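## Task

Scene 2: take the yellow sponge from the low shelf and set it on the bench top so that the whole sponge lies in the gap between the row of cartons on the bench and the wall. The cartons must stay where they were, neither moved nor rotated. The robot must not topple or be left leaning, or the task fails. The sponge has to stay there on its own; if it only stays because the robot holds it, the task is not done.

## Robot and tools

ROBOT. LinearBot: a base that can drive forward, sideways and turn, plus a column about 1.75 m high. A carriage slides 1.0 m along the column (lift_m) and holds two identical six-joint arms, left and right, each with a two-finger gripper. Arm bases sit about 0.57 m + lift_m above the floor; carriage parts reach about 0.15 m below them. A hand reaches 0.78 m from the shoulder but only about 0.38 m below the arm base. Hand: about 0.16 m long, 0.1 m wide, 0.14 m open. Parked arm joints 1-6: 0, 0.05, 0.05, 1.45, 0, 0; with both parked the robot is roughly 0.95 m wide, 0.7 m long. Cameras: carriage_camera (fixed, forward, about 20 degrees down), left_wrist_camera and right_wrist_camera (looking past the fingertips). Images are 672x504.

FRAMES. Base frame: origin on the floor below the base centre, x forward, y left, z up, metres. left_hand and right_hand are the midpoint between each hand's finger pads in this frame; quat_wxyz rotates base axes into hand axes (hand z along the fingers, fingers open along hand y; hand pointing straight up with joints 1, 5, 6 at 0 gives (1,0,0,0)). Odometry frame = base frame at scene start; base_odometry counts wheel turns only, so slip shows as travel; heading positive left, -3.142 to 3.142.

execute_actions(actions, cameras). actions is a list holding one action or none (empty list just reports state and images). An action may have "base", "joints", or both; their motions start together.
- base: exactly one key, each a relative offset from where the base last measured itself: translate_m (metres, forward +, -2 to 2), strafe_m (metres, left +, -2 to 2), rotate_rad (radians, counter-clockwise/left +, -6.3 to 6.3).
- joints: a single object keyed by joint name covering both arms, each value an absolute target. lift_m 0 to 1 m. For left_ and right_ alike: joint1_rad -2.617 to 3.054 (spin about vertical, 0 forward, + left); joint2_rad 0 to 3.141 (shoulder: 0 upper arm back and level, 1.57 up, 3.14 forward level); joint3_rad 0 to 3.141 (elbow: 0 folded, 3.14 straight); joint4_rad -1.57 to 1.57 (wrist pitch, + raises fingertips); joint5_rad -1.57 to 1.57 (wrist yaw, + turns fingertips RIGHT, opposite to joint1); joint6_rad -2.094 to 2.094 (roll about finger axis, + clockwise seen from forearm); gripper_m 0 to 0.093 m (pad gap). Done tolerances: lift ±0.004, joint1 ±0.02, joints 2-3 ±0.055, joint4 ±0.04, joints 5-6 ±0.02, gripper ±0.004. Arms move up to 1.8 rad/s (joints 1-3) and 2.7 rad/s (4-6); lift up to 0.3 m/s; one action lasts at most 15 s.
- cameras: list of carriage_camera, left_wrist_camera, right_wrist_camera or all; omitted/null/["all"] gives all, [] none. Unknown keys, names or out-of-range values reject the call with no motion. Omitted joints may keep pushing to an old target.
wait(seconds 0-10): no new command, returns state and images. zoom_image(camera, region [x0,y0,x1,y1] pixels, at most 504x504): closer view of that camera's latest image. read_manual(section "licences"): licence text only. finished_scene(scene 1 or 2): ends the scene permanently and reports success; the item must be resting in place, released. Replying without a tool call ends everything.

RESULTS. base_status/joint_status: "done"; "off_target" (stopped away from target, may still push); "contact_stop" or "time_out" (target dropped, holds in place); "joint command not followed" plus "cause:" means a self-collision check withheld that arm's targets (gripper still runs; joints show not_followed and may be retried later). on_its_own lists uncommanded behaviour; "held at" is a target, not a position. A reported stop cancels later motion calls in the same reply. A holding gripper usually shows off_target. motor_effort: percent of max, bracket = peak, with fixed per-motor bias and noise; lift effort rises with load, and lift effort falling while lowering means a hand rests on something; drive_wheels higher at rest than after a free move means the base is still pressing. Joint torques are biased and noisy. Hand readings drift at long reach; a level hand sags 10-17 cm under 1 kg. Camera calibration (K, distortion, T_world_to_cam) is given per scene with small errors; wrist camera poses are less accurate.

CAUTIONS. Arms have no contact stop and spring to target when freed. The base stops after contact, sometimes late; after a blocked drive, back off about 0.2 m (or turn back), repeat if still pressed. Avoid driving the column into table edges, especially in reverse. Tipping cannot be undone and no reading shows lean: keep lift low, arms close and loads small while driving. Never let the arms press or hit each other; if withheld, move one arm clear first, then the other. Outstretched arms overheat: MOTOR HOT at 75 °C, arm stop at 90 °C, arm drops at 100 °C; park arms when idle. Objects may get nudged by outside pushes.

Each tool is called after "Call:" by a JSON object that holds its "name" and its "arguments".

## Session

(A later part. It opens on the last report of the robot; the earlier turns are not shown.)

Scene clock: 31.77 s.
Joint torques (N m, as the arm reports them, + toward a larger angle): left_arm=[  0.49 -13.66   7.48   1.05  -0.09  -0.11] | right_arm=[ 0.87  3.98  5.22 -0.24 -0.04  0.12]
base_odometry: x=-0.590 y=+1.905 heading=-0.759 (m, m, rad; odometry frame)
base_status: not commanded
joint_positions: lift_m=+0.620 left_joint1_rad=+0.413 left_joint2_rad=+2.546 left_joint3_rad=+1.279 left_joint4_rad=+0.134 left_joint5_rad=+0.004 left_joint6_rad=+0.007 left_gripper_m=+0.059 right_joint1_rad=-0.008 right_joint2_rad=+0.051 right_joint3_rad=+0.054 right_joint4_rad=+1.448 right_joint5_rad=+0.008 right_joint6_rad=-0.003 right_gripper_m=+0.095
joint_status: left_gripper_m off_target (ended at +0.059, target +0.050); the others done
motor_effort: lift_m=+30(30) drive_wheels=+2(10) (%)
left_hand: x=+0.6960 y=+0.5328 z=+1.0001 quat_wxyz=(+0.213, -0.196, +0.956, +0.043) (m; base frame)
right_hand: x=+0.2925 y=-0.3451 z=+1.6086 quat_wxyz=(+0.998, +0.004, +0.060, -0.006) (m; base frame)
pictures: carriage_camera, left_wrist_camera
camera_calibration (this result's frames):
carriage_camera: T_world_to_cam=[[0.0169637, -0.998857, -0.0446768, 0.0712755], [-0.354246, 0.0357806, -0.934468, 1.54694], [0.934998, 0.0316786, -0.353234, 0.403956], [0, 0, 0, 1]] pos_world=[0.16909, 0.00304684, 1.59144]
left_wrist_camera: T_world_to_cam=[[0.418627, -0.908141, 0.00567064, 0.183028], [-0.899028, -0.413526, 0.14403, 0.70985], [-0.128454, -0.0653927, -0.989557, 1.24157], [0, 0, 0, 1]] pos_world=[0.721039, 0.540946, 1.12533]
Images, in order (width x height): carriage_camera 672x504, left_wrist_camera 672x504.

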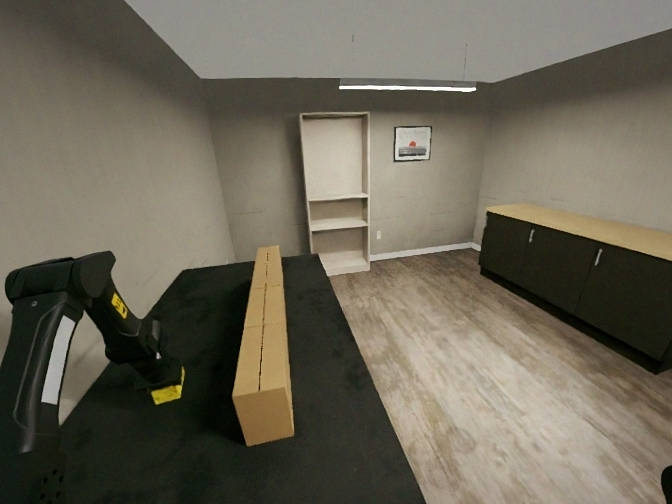

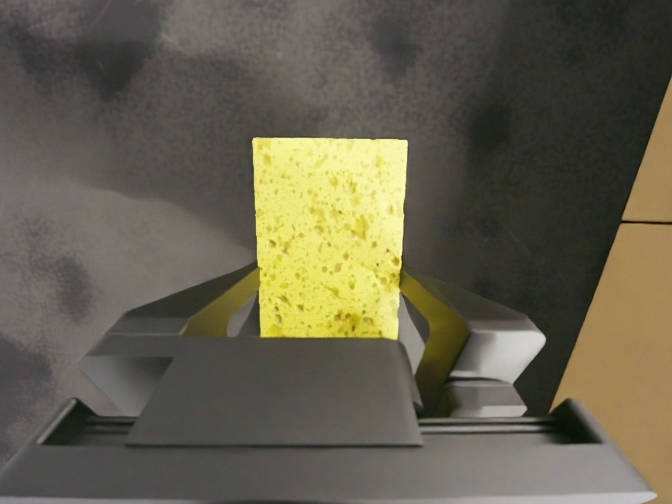

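Call:
{"name": "zoom_image", "arguments": {"camera": "left_wrist_camera", "region": [540, 150, 672, 290]}}

Call:
{"name": "zoom_image", "arguments": {"camera": "carriage_camera", "region": [90, 300, 310, 460]}}

Region (540, 150, 672, 290) of left_wrist_camera's 672x504 image, scaled by 3.600, with more detail than that image has; it fills the left 475 columns of this view, and the rest is white.

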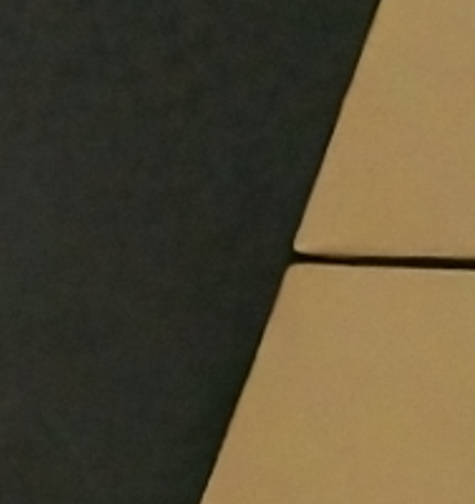

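Region (90, 300, 310, 460) of carriage_camera's 672x504 image, scaled by 2.291, with more detail than that image has; it fills the top 367 rows of this view, and the rest is white.

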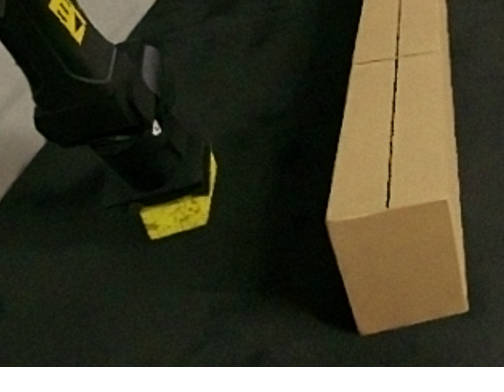

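Call:
{"name": "execute_actions", "arguments": {"actions": [{"joints": {"lift_m": 0.571}}], "cameras": ["carriage_camera", "left_wrist_camera"]}}

Scene clock: 32.97 s.
Joint torques (N m, as the arm reports them, + toward a larger angle): left_arm=[  0.45 -13.67   7.44   0.96  -0.07  -0.13] | right_arm=[ 0.87  4.04  5.22 -0.25 -0.06  0.12]
base_odometry: x=-0.590 y=+1.905 heading=-0.759 (m, m, rad; odometry frame)
base_status: not commanded
joint_positions: lift_m=+0.571 left_joint1_rad=+0.414 left_joint2_rad=+2.544 left_joint3_rad=+1.279 left_joint4_rad=+0.141 left_joint5_rad=+0.004 left_joint6_rad=+0.007 left_gripper_m=+0.059 right_joint1_rad=-0.008 right_joint2_rad=+0.051 right_joint3_rad=+0.054 right_joint4_rad=+1.449 right_joint5_rad=+0.008 right_joint6_rad=-0.003 right_gripper_m=+0.095
joint_status: all done
motor_effort: lift_m=+28(31) drive_wheels=+3(10) (%)
left_hand: x=+0.6976 y=+0.5342 z=+0.9528 quat_wxyz=(+0.217, -0.197, +0.955, +0.045) (m; base frame)
right_hand: x=+0.2923 y=-0.3451 z=+1.5598 quat_wxyz=(+0.998, +0.004, +0.059, -0.006) (m; base frame)
pictures: carriage_camera, left_wrist_camera
camera_calibration (this result's frames):
carriage_camera: T_world_to_cam=[[0.0169637, -0.998857, -0.0446768, 0.0690928], [-0.354246, 0.0357806, -0.934468, 1.50129], [0.934998, 0.0316786, -0.353234, 0.386698], [0, 0, 0, 1]] pos_world=[0.16909, 0.00304684, 1.54259]
left_wrist_camera: T_world_to_cam=[[0.420234, -0.9074, 0.00530724, 0.182763], [-0.89932, -0.415698, 0.135713, 0.727936], [-0.12094, -0.0618041, -0.990734, 1.18901], [0, 0, 0, 1]] pos_world=[0.721644, 0.541927, 1.07823]
Images, in order (width x height): carriage_camera 672x504, left_wrist_camera 672x504.

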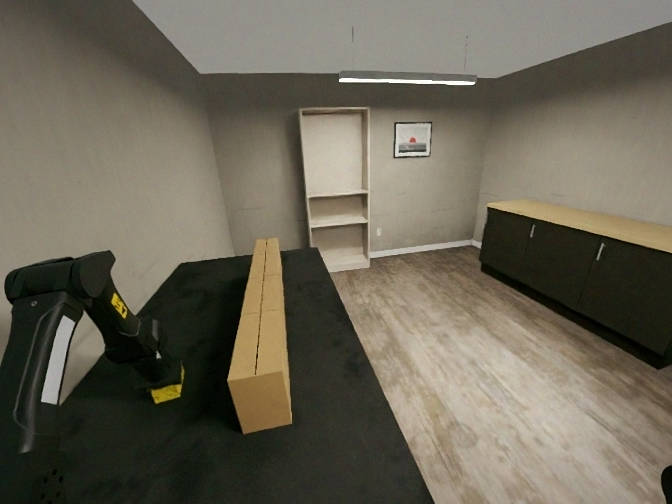

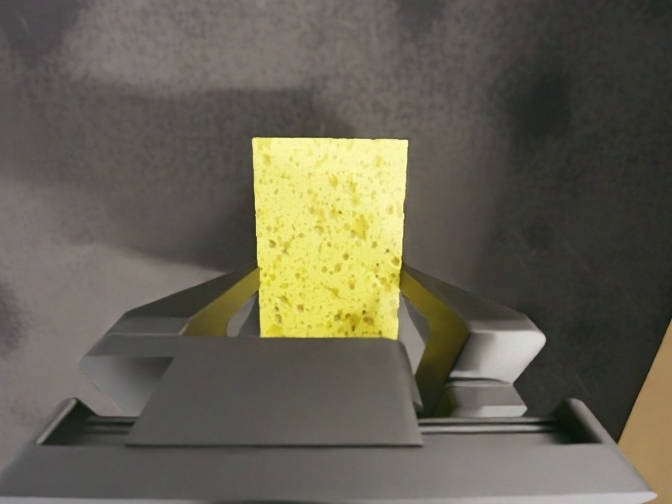

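Call:
{"name": "execute_actions", "arguments": {"actions": [{"joints": {"left_gripper_m": 0.093}}], "cameras": ["carriage_camera", "left_wrist_camera"]}}

Scene clock: 33.60 s.
Joint torques (N m, as the arm reports them, + toward a larger angle): left_arm=[  0.53 -13.6    7.45   1.01  -0.08  -0.12] | right_arm=[ 0.87  3.98  5.22 -0.26 -0.04  0.12]
base_odometry: x=-0.590 y=+1.905 heading=-0.759 (m, m, rad; odometry frame)
base_status: not commanded
joint_positions: lift_m=+0.571 left_joint1_rad=+0.414 left_joint2_rad=+2.544 left_joint3_rad=+1.279 left_joint4_rad=+0.141 left_joint5_rad=+0.004 left_joint6_rad=+0.007 left_gripper_m=+0.093 right_joint1_rad=-0.008 right_joint2_rad=+0.051 right_joint3_rad=+0.054 right_joint4_rad=+1.449 right_joint5_rad=+0.008 right_joint6_rad=-0.003 right_gripper_m=+0.095
joint_status: all done
motor_effort: lift_m=+28(28) drive_wheels=+3(3) (%)
left_hand: x=+0.6976 y=+0.5342 z=+0.9528 quat_wxyz=(+0.217, -0.197, +0.955, +0.045) (m; base frame)
right_hand: x=+0.2923 y=-0.3451 z=+1.5598 quat_wxyz=(+0.998, +0.004, +0.059, -0.006) (m; base frame)
pictures: carriage_camera, left_wrist_camera
camera_calibration (this result's frames):
carriage_camera: T_world_to_cam=[[0.0169637, -0.998857, -0.0446768, 0.0690928], [-0.354246, 0.0357806, -0.934468, 1.50129], [0.934998, 0.0316786, -0.353234, 0.386698], [0, 0, 0, 1]] pos_world=[0.16909, 0.00304684, 1.54259]
left_wrist_camera: T_world_to_cam=[[0.420234, -0.9074, 0.00530724, 0.182763], [-0.89932, -0.415698, 0.135713, 0.727936], [-0.12094, -0.0618041, -0.990734, 1.18901], [0, 0, 0, 1]] pos_world=[0.721644, 0.541927, 1.07823]
Images, in order (width x height): carriage_camera 672x504, left_wrist_camera 672x504.

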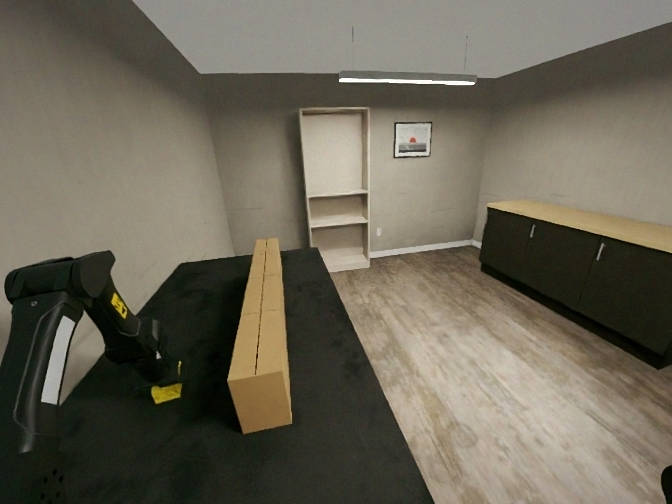

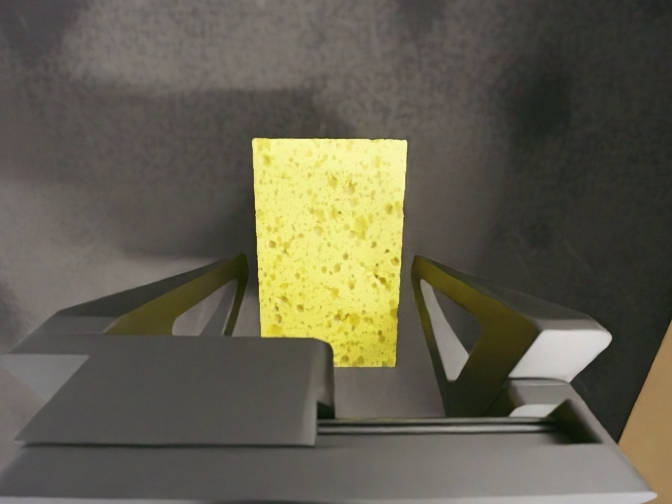

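Call:
{"name": "execute_actions", "arguments": {"actions": [{"joints": {"lift_m": 0.63}}], "cameras": ["carriage_camera", "left_wrist_camera"]}}

Scene clock: 34.43 s.
Joint torques (N m, as the arm reports them, + toward a larger angle): left_arm=[  0.23 -12.8    7.53   0.94  -0.08  -0.11] | right_arm=[ 0.87  3.9   5.22 -0.26 -0.04  0.12]
base_odometry: x=-0.590 y=+1.905 heading=-0.759 (m, m, rad; odometry frame)
base_status: not commanded
joint_positions: lift_m=+0.630 left_joint1_rad=+0.414 left_joint2_rad=+2.534 left_joint3_rad=+1.279 left_joint4_rad=+0.143 left_joint5_rad=+0.003 left_joint6_rad=+0.007 left_gripper_m=+0.093 right_joint1_rad=-0.008 right_joint2_rad=+0.051 right_joint3_rad=+0.054 right_joint4_rad=+1.449 right_joint5_rad=+0.008 right_joint6_rad=-0.003 right_gripper_m=+0.095
joint_status: all done
motor_effort: lift_m=+36(45) drive_wheels=+3(3) (%)
left_hand: x=+0.7004 y=+0.5355 z=+1.0159 quat_wxyz=(+0.222, -0.197, +0.954, +0.046) (m; base frame)
right_hand: x=+0.2923 y=-0.3451 z=+1.6183 quat_wxyz=(+0.998, +0.004, +0.059, -0.006) (m; base frame)
pictures: carriage_camera, left_wrist_camera
camera_calibration (this result's frames):
carriage_camera: T_world_to_cam=[[0.0169637, -0.998857, -0.0446768, 0.071705], [-0.354246, 0.0357806, -0.934468, 1.55592], [0.934998, 0.0316786, -0.353234, 0.407352], [0, 0, 0, 1]] pos_world=[0.16909, 0.00304684, 1.60106]
left_wrist_camera: T_world_to_cam=[[0.420331, -0.907356, 0.00519013, 0.182459], [-0.900595, -0.416488, 0.124362, 0.735354], [-0.110679, -0.0569472, -0.992223, 1.24361], [0, 0, 0, 1]] pos_world=[0.723205, 0.542642, 1.14155]
Images, in order (width x height): carriage_camera 672x504, left_wrist_camera 672x504.

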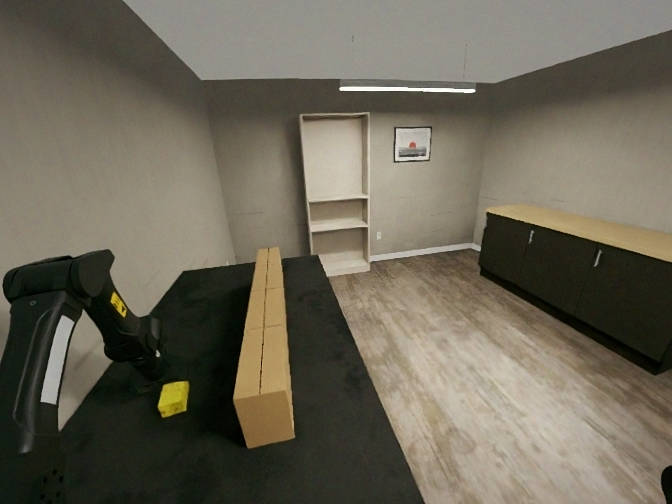

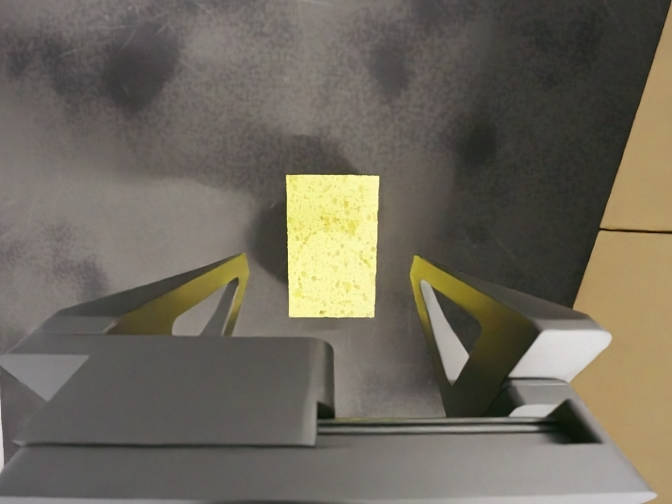

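The sponge is resting flat on the bench between the cartons and the wall, and the gripper is clear of it.

Call:
{"name": "finished_scene", "arguments": {"scene": 2}}

The scene is finished: the task was done.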